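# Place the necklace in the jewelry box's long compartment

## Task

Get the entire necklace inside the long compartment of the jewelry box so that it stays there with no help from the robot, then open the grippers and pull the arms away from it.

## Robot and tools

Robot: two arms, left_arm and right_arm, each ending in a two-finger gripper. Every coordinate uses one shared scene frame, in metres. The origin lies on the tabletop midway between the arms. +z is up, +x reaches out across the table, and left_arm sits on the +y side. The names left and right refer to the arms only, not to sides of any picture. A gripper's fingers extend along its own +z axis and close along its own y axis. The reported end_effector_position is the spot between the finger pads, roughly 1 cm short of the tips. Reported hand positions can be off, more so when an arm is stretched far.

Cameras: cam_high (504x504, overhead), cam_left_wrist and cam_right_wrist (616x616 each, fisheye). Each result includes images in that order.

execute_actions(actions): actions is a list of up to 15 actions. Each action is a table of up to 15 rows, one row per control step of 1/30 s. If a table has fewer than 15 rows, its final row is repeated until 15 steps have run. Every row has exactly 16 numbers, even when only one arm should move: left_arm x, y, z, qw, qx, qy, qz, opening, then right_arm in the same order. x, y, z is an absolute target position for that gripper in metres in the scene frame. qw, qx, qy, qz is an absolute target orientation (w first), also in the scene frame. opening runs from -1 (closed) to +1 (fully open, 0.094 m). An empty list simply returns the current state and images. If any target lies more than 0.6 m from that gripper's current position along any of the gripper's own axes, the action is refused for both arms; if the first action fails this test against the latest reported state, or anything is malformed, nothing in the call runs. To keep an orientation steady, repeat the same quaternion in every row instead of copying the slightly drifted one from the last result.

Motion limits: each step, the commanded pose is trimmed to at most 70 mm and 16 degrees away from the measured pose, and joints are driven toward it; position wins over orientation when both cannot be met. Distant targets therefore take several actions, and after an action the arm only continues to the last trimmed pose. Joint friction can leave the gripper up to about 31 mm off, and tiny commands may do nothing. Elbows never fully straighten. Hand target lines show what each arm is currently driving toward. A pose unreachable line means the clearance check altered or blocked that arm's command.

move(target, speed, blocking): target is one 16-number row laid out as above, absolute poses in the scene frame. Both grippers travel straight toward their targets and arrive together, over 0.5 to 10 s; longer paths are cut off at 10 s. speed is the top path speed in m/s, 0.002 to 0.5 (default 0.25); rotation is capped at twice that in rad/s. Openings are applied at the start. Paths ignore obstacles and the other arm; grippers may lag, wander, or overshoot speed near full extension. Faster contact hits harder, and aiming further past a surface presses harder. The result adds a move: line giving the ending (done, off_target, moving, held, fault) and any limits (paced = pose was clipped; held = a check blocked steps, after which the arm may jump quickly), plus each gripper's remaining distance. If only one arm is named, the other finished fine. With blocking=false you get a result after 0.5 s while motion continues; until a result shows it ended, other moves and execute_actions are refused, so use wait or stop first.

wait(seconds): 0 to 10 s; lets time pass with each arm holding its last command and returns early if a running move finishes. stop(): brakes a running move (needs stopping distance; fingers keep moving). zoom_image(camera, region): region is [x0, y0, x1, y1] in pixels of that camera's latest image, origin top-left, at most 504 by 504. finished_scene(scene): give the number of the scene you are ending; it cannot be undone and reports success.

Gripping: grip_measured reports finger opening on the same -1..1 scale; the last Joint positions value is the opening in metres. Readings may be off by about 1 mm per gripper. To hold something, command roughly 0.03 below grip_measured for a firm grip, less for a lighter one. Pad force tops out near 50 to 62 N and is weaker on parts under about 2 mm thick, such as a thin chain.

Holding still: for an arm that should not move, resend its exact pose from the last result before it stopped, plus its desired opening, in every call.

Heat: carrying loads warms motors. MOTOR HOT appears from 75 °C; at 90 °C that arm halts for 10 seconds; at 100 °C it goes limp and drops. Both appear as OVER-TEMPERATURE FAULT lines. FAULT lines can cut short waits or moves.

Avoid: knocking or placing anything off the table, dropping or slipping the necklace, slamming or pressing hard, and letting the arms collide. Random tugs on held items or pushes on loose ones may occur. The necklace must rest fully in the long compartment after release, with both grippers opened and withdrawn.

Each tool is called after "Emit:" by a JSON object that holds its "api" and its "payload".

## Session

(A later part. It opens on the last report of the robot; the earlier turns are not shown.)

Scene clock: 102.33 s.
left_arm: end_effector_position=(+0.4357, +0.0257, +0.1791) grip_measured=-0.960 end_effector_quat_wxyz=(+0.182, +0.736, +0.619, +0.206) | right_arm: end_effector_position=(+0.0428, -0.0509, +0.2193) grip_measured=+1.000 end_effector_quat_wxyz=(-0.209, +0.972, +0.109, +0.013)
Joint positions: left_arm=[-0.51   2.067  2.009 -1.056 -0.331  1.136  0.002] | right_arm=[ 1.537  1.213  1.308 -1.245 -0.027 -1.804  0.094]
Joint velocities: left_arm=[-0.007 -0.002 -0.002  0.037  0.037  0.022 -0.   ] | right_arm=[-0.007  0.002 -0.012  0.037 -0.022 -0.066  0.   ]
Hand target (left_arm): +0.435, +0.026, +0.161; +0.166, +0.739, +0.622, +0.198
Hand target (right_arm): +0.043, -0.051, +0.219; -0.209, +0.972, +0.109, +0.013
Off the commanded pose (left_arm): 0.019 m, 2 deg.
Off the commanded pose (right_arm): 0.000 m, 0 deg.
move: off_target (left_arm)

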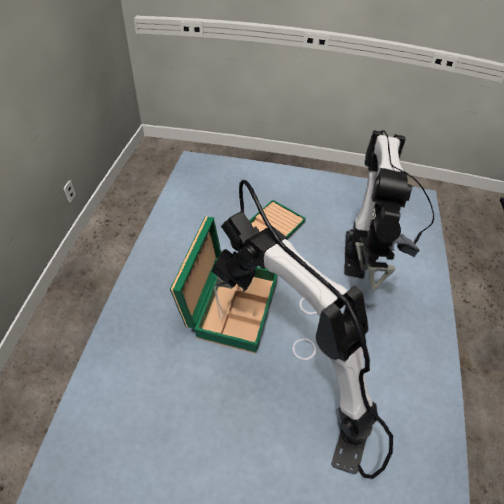

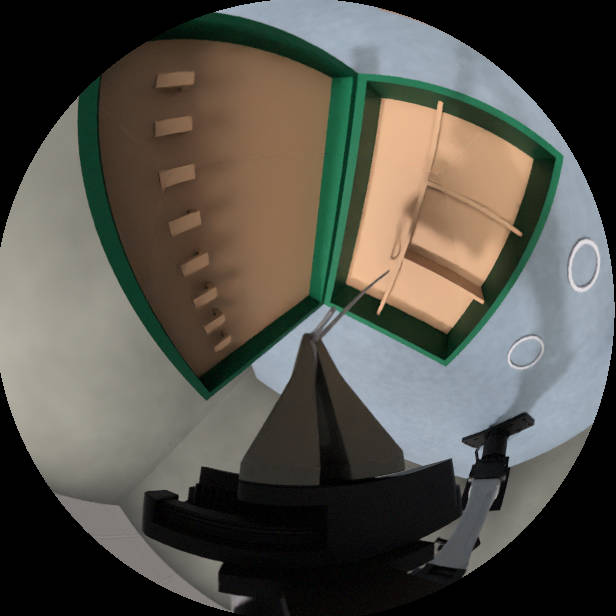

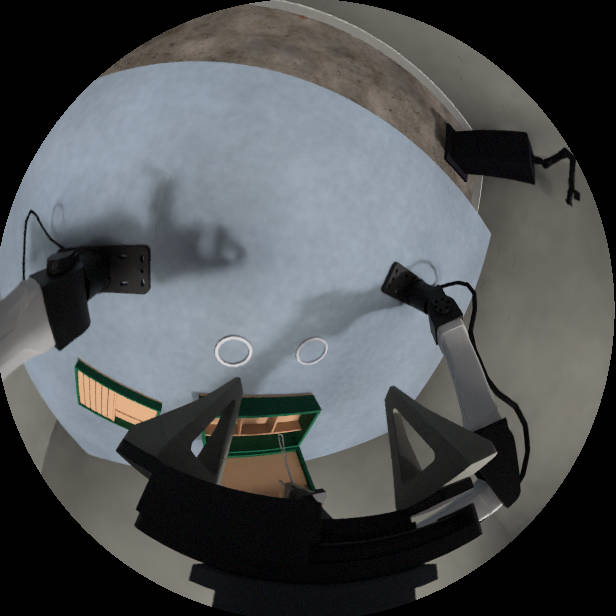

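Close to the divider; shift toward the lid while descending.

Emit:
{"api": "move", "payload": {"target": [0.452,0.02,0.13,0.166,0.74,0.621,0.198,-1,0.043,-0.051,0.219,-0.209,0.972,0.109,0.013,1], "speed": 0.05}}

Emit:
{"api": "move", "payload": {"target": [0.445,-0.02,0.055,0.14,0.748,0.628,0.166,-1,0.043,-0.051,0.219,-0.209,0.972,0.109,0.013,1], "speed": 0.06}}

Emit:
{"api": "zoom_image", "payload": {"camera": "cam_high", "region": [160, 200, 310, 360]}}

Scene clock: 109.43 s.
left_arm: end_effector_position=(+0.4507, +0.0171, +0.1509) grip_measured=-0.960 end_effector_quat_wxyz=(+0.186, +0.734, +0.620, +0.205) | right_arm: end_effector_position=(+0.0428, -0.0509, +0.2193) grip_measured=+1.000 end_effector_quat_wxyz=(-0.209, +0.972, +0.109, +0.013)
Joint positions: left_arm=[-0.503  2.121  1.977 -0.962 -0.324  1.138  0.002] | right_arm=[ 1.537  1.213  1.308 -1.245 -0.027 -1.804  0.094]
Joint velocities: left_arm=[-0.002  0.007 -0.002  0.007 -0.022 -0.007 -0.   ] | right_arm=[-0.007 -0.017 -0.017  0.037 -0.007  0.022  0.   ]
Hand target (left_arm): +0.451, +0.021, +0.130; +0.166, +0.740, +0.621, +0.198
Hand target (right_arm): +0.043, -0.051, +0.219; -0.209, +0.972, +0.109, +0.013
Off the commanded pose (left_arm): 0.021 m, 2 deg.
Off the commanded pose (right_arm): 0.000 m, 0 deg.
move: off_target (left_arm)

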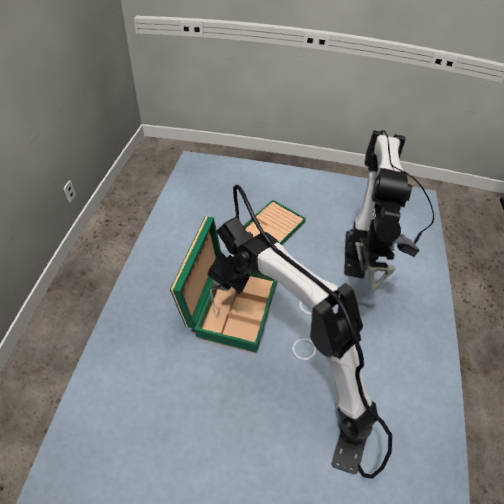

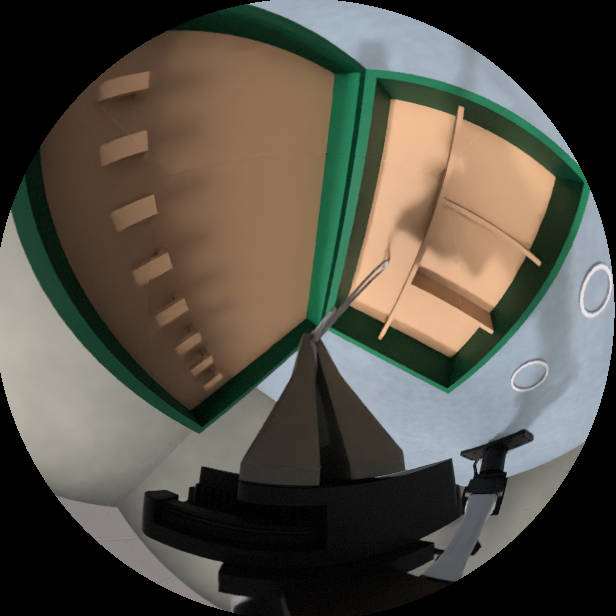

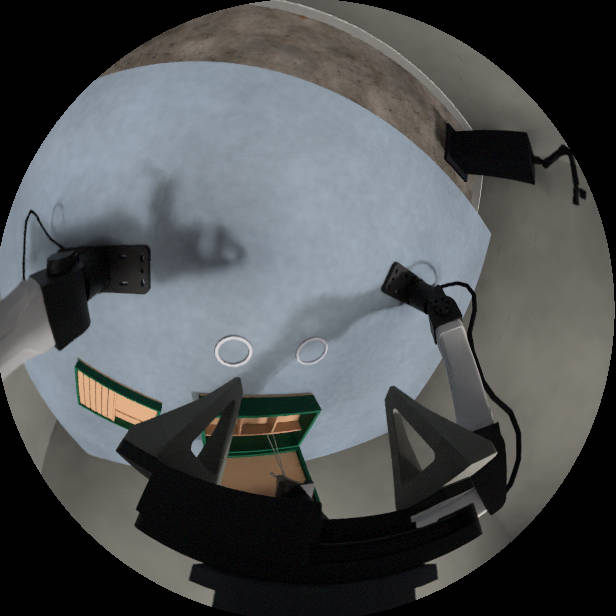

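Scene clock: 111.53 s.
left_arm: end_effector_position=(+0.4454, -0.0114, +0.0640) grip_measured=-0.960 end_effector_quat_wxyz=(+0.140, +0.744, +0.630, +0.172) | right_arm: end_effector_position=(+0.0428, -0.0509, +0.2193) grip_measured=+1.000 end_effector_quat_wxyz=(-0.209, +0.972, +0.109, +0.013)
Joint positions: left_arm=[-0.542  2.302  1.977 -0.904 -0.295  1.072  0.002] | right_arm=[ 1.537  1.213  1.308 -1.245 -0.027 -1.804  0.094]
Joint velocities: left_arm=[-0.012  0.007 -0.027  0.037 -0.037 -0.037  0.   ] | right_arm=[ 0.012 -0.002  0.017  0.022  0.022  0.007  0.   ]
Hand target (left_arm): +0.444, -0.019, +0.055; +0.139, +0.747, +0.628, +0.166
Hand target (right_arm): +0.043, -0.051, +0.219; -0.209, +0.972, +0.109, +0.013
Off the commanded pose (left_arm): 0.012 m, 1 deg.
Off the commanded pose (right_arm): 0.000 m, 0 deg.
move: off_target (left_arm)

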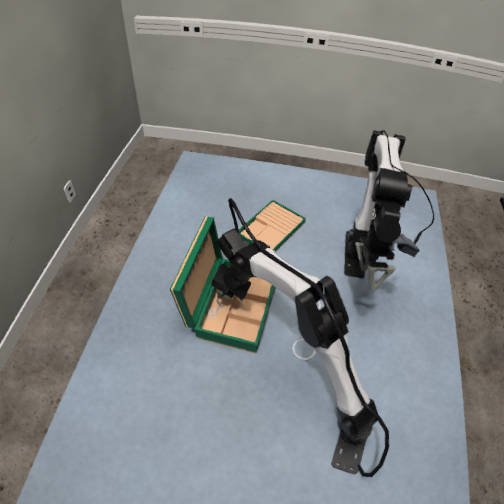

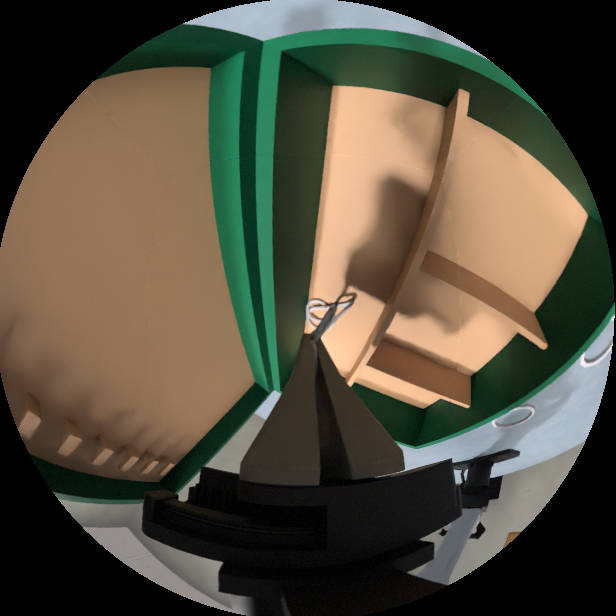

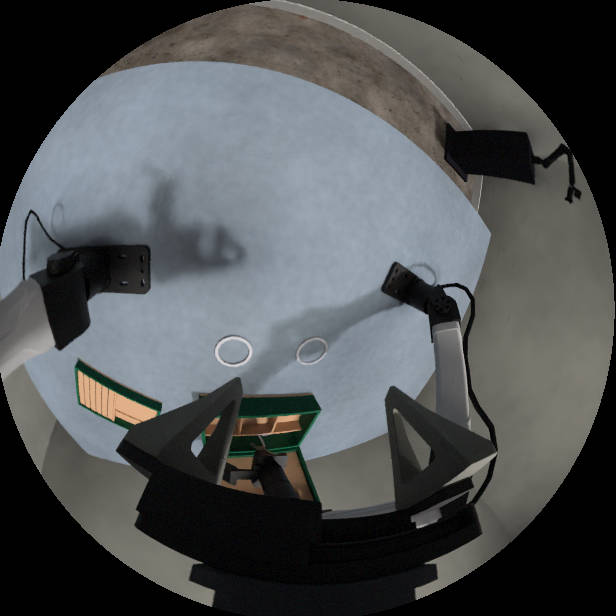

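Region (160, 200, 310, 360) of cam_high's 504x504 image, scaled by 3.150, with more detail than that image has; it fills the left 472 columns of this view, and the rest is white.

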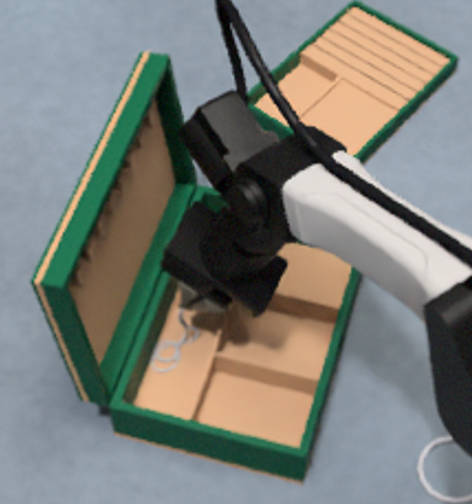

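Emit:
{"api": "move", "payload": {"target": [0.443,-0.022,0.03,0.14,0.748,0.628,0.166,-1,0.043,-0.051,0.219,-0.209,0.972,0.109,0.013,1], "speed": 0.05}}

Emit:
{"api": "execute_actions", "payload": {"actions": [[[0.443,-0.022,0.03,0.14,0.748,0.628,0.166,-0.7,0.043,-0.051,0.219,-0.209,0.972,0.109,0.013,1]]]}}

Emit:
{"api": "move", "payload": {"target": [0.435,-0.01,0.12,0.14,0.748,0.628,0.166,-0.7,0.043,-0.051,0.219,-0.209,0.972,0.109,0.013,1], "speed": 0.12}}

Scene clock: 117.07 s.
left_arm: end_effector_position=(+0.4509, -0.0209, +0.0590) grip_measured=-0.960 end_effector_quat_wxyz=(+0.165, +0.739, +0.629, +0.175) | right_arm: end_effector_position=(+0.0428, -0.0509, +0.2193) grip_measured=+1.000 end_effector_quat_wxyz=(-0.209, +0.972, +0.109, +0.013)
Joint positions: left_arm=[-0.548  2.302  1.941 -0.818 -0.295  1.067  0.002] | right_arm=[ 1.537  1.213  1.308 -1.245 -0.027 -1.804  0.094]
Joint velocities: left_arm=[-0.002  0.027 -0.022 -0.066 -0.022  0.037 -0.002] | right_arm=[-0.012 -0.002  0.002 -0.051  0.037 -0.022  0.   ]
Hand target (left_arm): +0.442, -0.021, +0.031; +0.140, +0.747, +0.628, +0.166
Hand target (right_arm): +0.043, -0.051, +0.219; -0.209, +0.972, +0.109, +0.013
Off the commanded pose (left_arm): 0.030 m, 3 deg.
Off the commanded pose (right_arm): 0.000 m, 0 deg.
move: off_target (left_arm)

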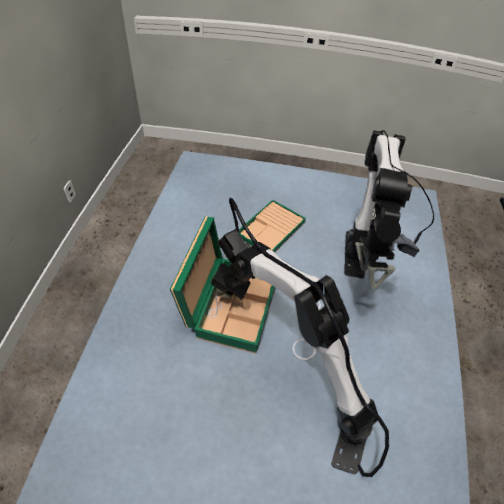

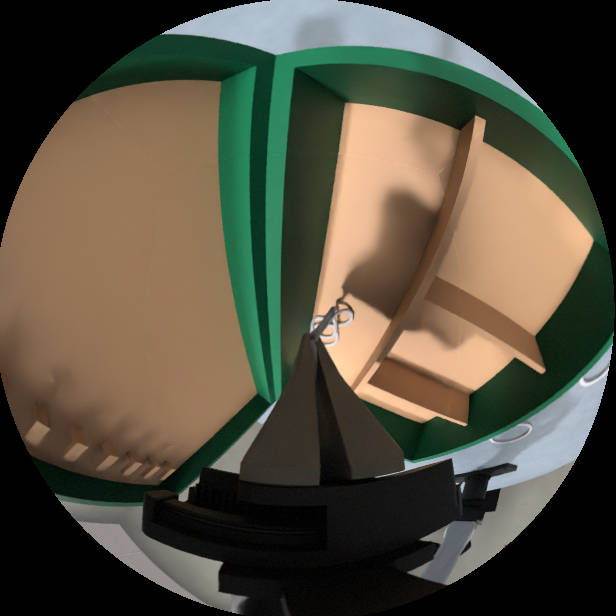

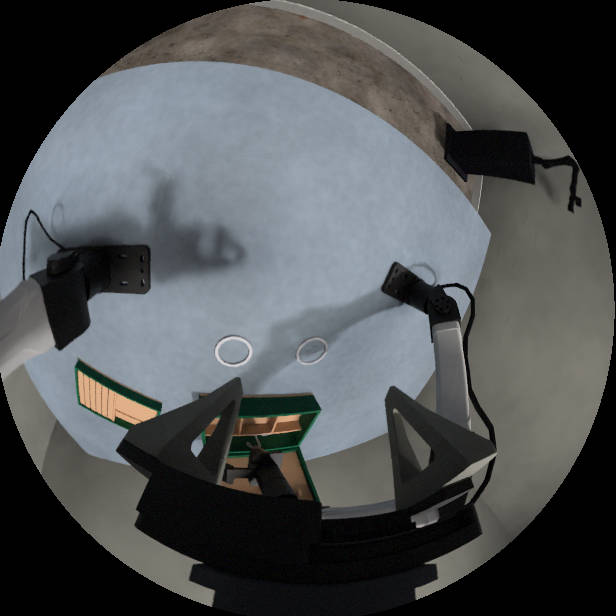

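Scene clock: 117.57 s.
left_arm: end_effector_position=(+0.4511, -0.0210, +0.0591) grip_measured=-0.702 end_effector_quat_wxyz=(+0.165, +0.739, +0.629, +0.175) | right_arm: end_effector_position=(+0.0428, -0.0509, +0.2193) grip_measured=+1.000 end_effector_quat_wxyz=(-0.209, +0.972, +0.109, +0.013)
Joint positions: left_arm=[-0.548  2.302  1.941 -0.817 -0.295  1.066  0.014] | right_arm=[ 1.537  1.213  1.308 -1.245 -0.027 -1.804  0.094]
Joint velocities: left_arm=[ 0.002 -0.002  0.002 -0.022  0.066 -0.037 -0.001] | right_arm=[ 0.002 -0.012 -0.012  0.022 -0.022  0.037  0.   ]
Hand target (left_arm): +0.442, -0.021, +0.031; +0.140, +0.747, +0.628, +0.166
Hand target (right_arm): +0.043, -0.051, +0.219; -0.209, +0.972, +0.109, +0.013
Off the commanded pose (left_arm): 0.030 m, 3 deg.
Off the commanded pose (right_arm): 0.000 m, 0 deg.

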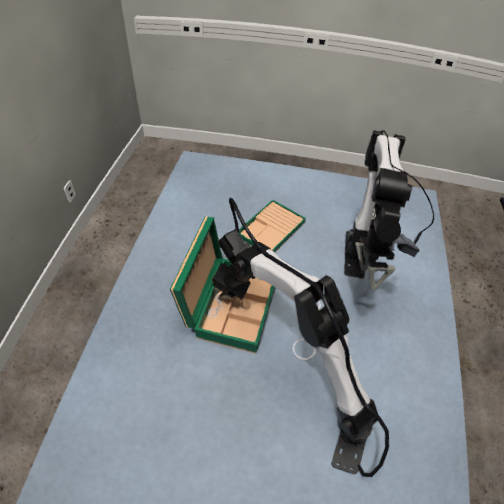

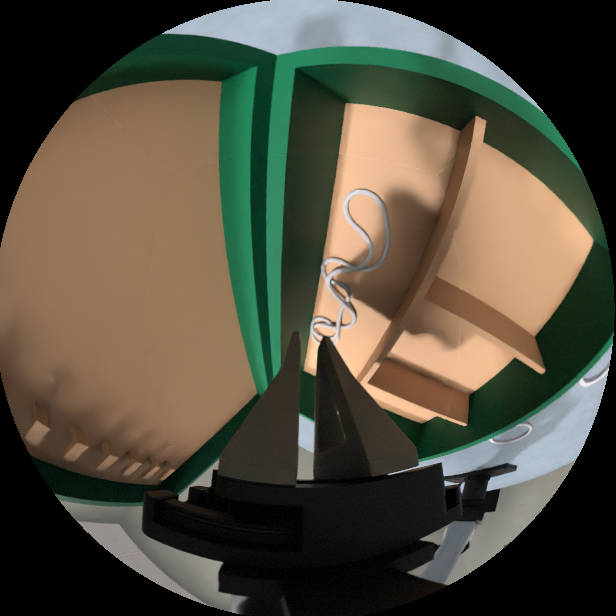

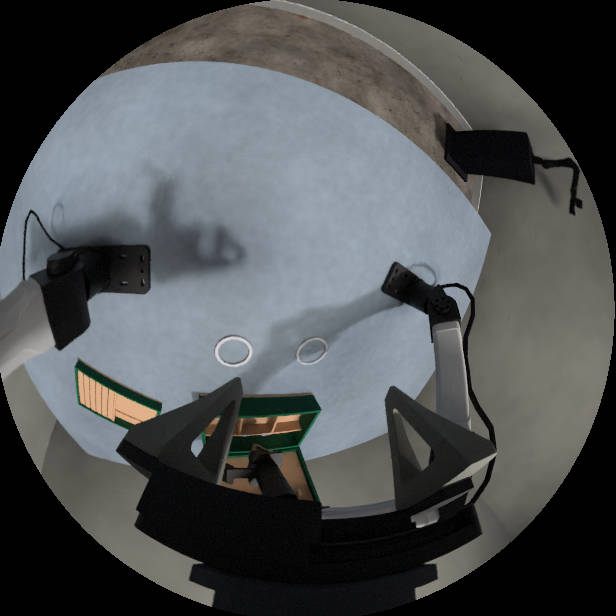

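Scene clock: 118.77 s.
left_arm: end_effector_position=(+0.4370, -0.0087, +0.1160) grip_measured=-0.702 end_effector_quat_wxyz=(+0.138, +0.746, +0.629, +0.171) | right_arm: end_effector_position=(+0.0428, -0.0509, +0.2193) grip_measured=+1.000 end_effector_quat_wxyz=(-0.209, +0.972, +0.109, +0.013)
Joint positions: left_arm=[-0.548  2.27   2.131 -1.098 -0.294  1.066  0.014] | right_arm=[ 1.537  1.213  1.308 -1.245 -0.027 -1.804  0.094]
Joint velocities: left_arm=[-0.017 -0.017 -0.002 -0.007 -0.066 -0.037 -0.   ] | right_arm=[-0.012 -0.007  0.002 -0.051 -0.051  0.051  0.   ]
Hand target (left_arm): +0.435, -0.010, +0.120; +0.140, +0.747, +0.628, +0.166
Hand target (right_arm): +0.043, -0.051, +0.219; -0.209, +0.972, +0.109, +0.013
Off the commanded pose (left_arm): 0.005 m, 1 deg.
Off the commanded pose (right_arm): 0.000 m, 0 deg.
move: done

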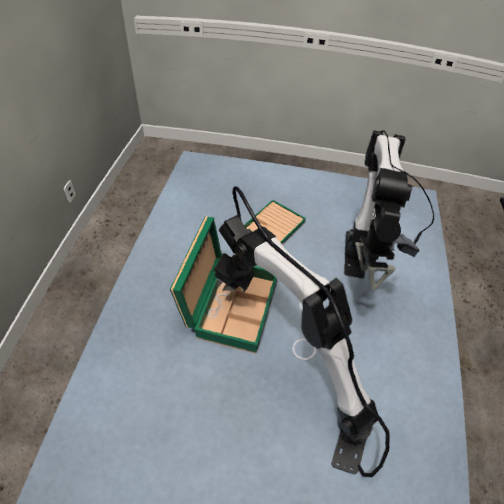

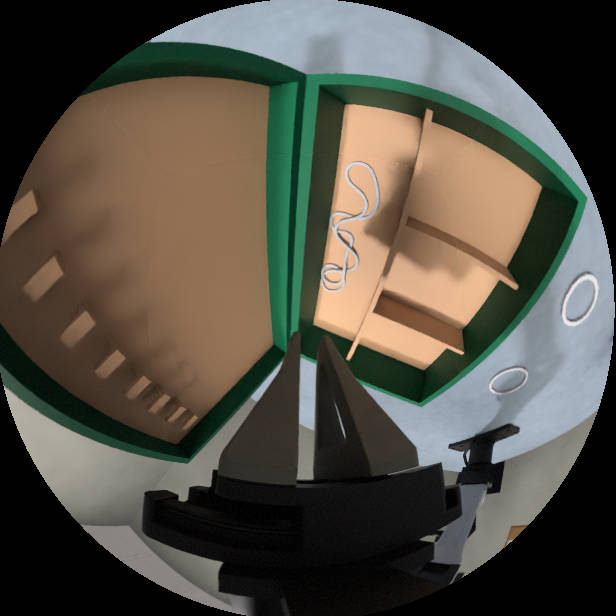

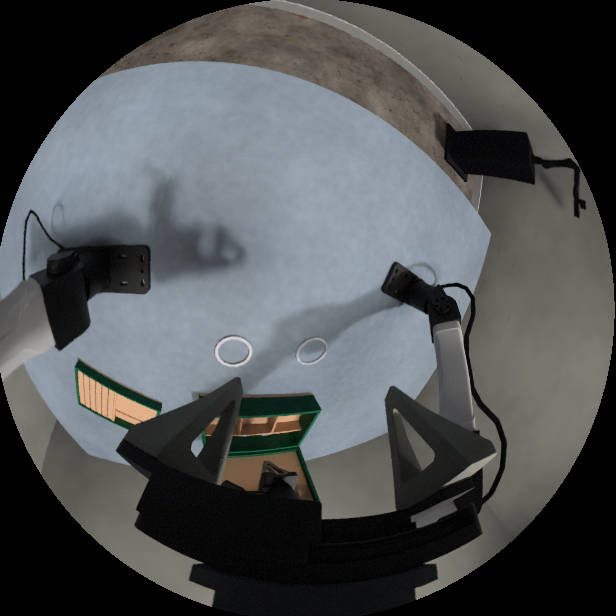

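Emit:
{"api": "move", "payload": {"target": [0.3,0.22,0.2,0.14,0.748,0.628,0.166,-0.7,0.043,-0.051,0.219,-0.209,0.972,0.109,0.013,1], "speed": 0.3}}

Scene clock: 122.33 s.
left_arm: end_effector_position=(+0.3059, +0.2141, +0.2086) grip_measured=-0.702 end_effector_quat_wxyz=(+0.155, +0.743, +0.627, +0.175) | right_arm: end_effector_position=(+0.0428, -0.0509, +0.2193) grip_measured=+1.000 end_effector_quat_wxyz=(-0.209, +0.972, +0.109, +0.013)
Joint positions: left_arm=[-0.191  1.307  1.307 -1.123 -0.153  1.408  0.014] | right_arm=[ 1.537  1.213  1.308 -1.245 -0.027 -1.804  0.094]
Joint velocities: left_arm=[-0.002  0.012  0.027  0.022 -0.037  0.007  0.   ] | right_arm=[0.002 0.012 0.002 0.081 0.037 0.037 0.   ]
Hand target (left_arm): +0.299, +0.217, +0.201; +0.143, +0.747, +0.628, +0.165
Hand target (right_arm): +0.043, -0.051, +0.219; -0.209, +0.972, +0.109, +0.013
Off the commanded pose (left_arm): 0.012 m, 2 deg.
Off the commanded pose (right_arm): 0.000 m, 0 deg.
move: off_target (left_arm)

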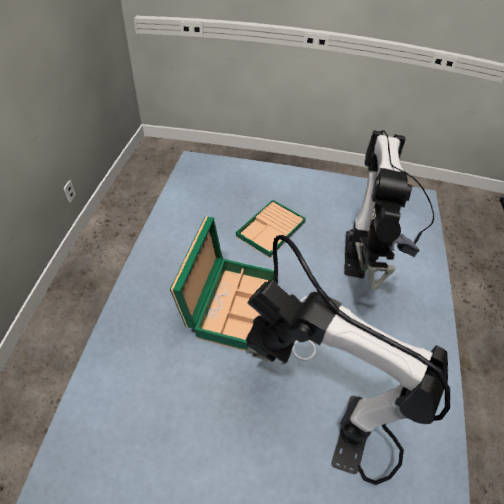

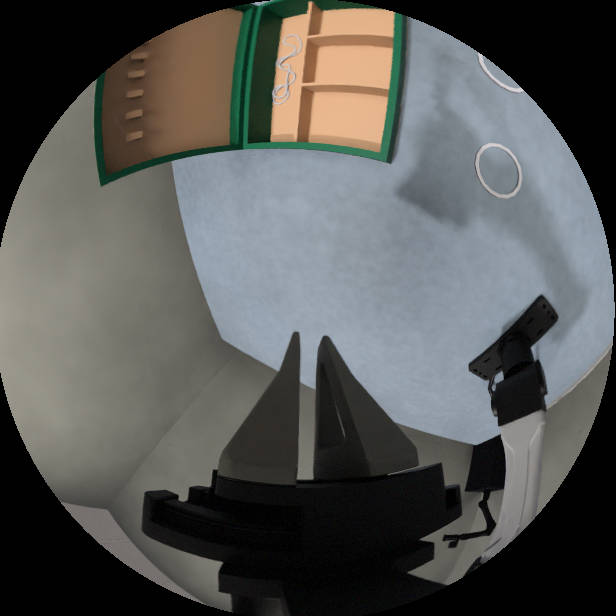

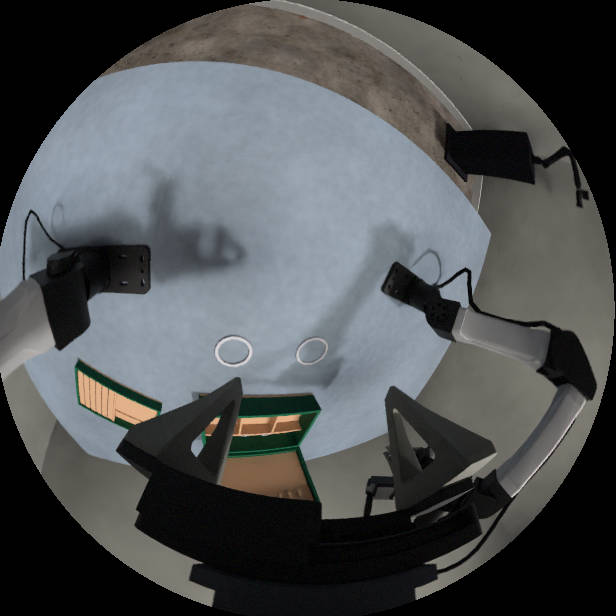

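Emit:
{"api": "finished_scene", "payload": {"scene": 2}}

The scene is finished: the task was done.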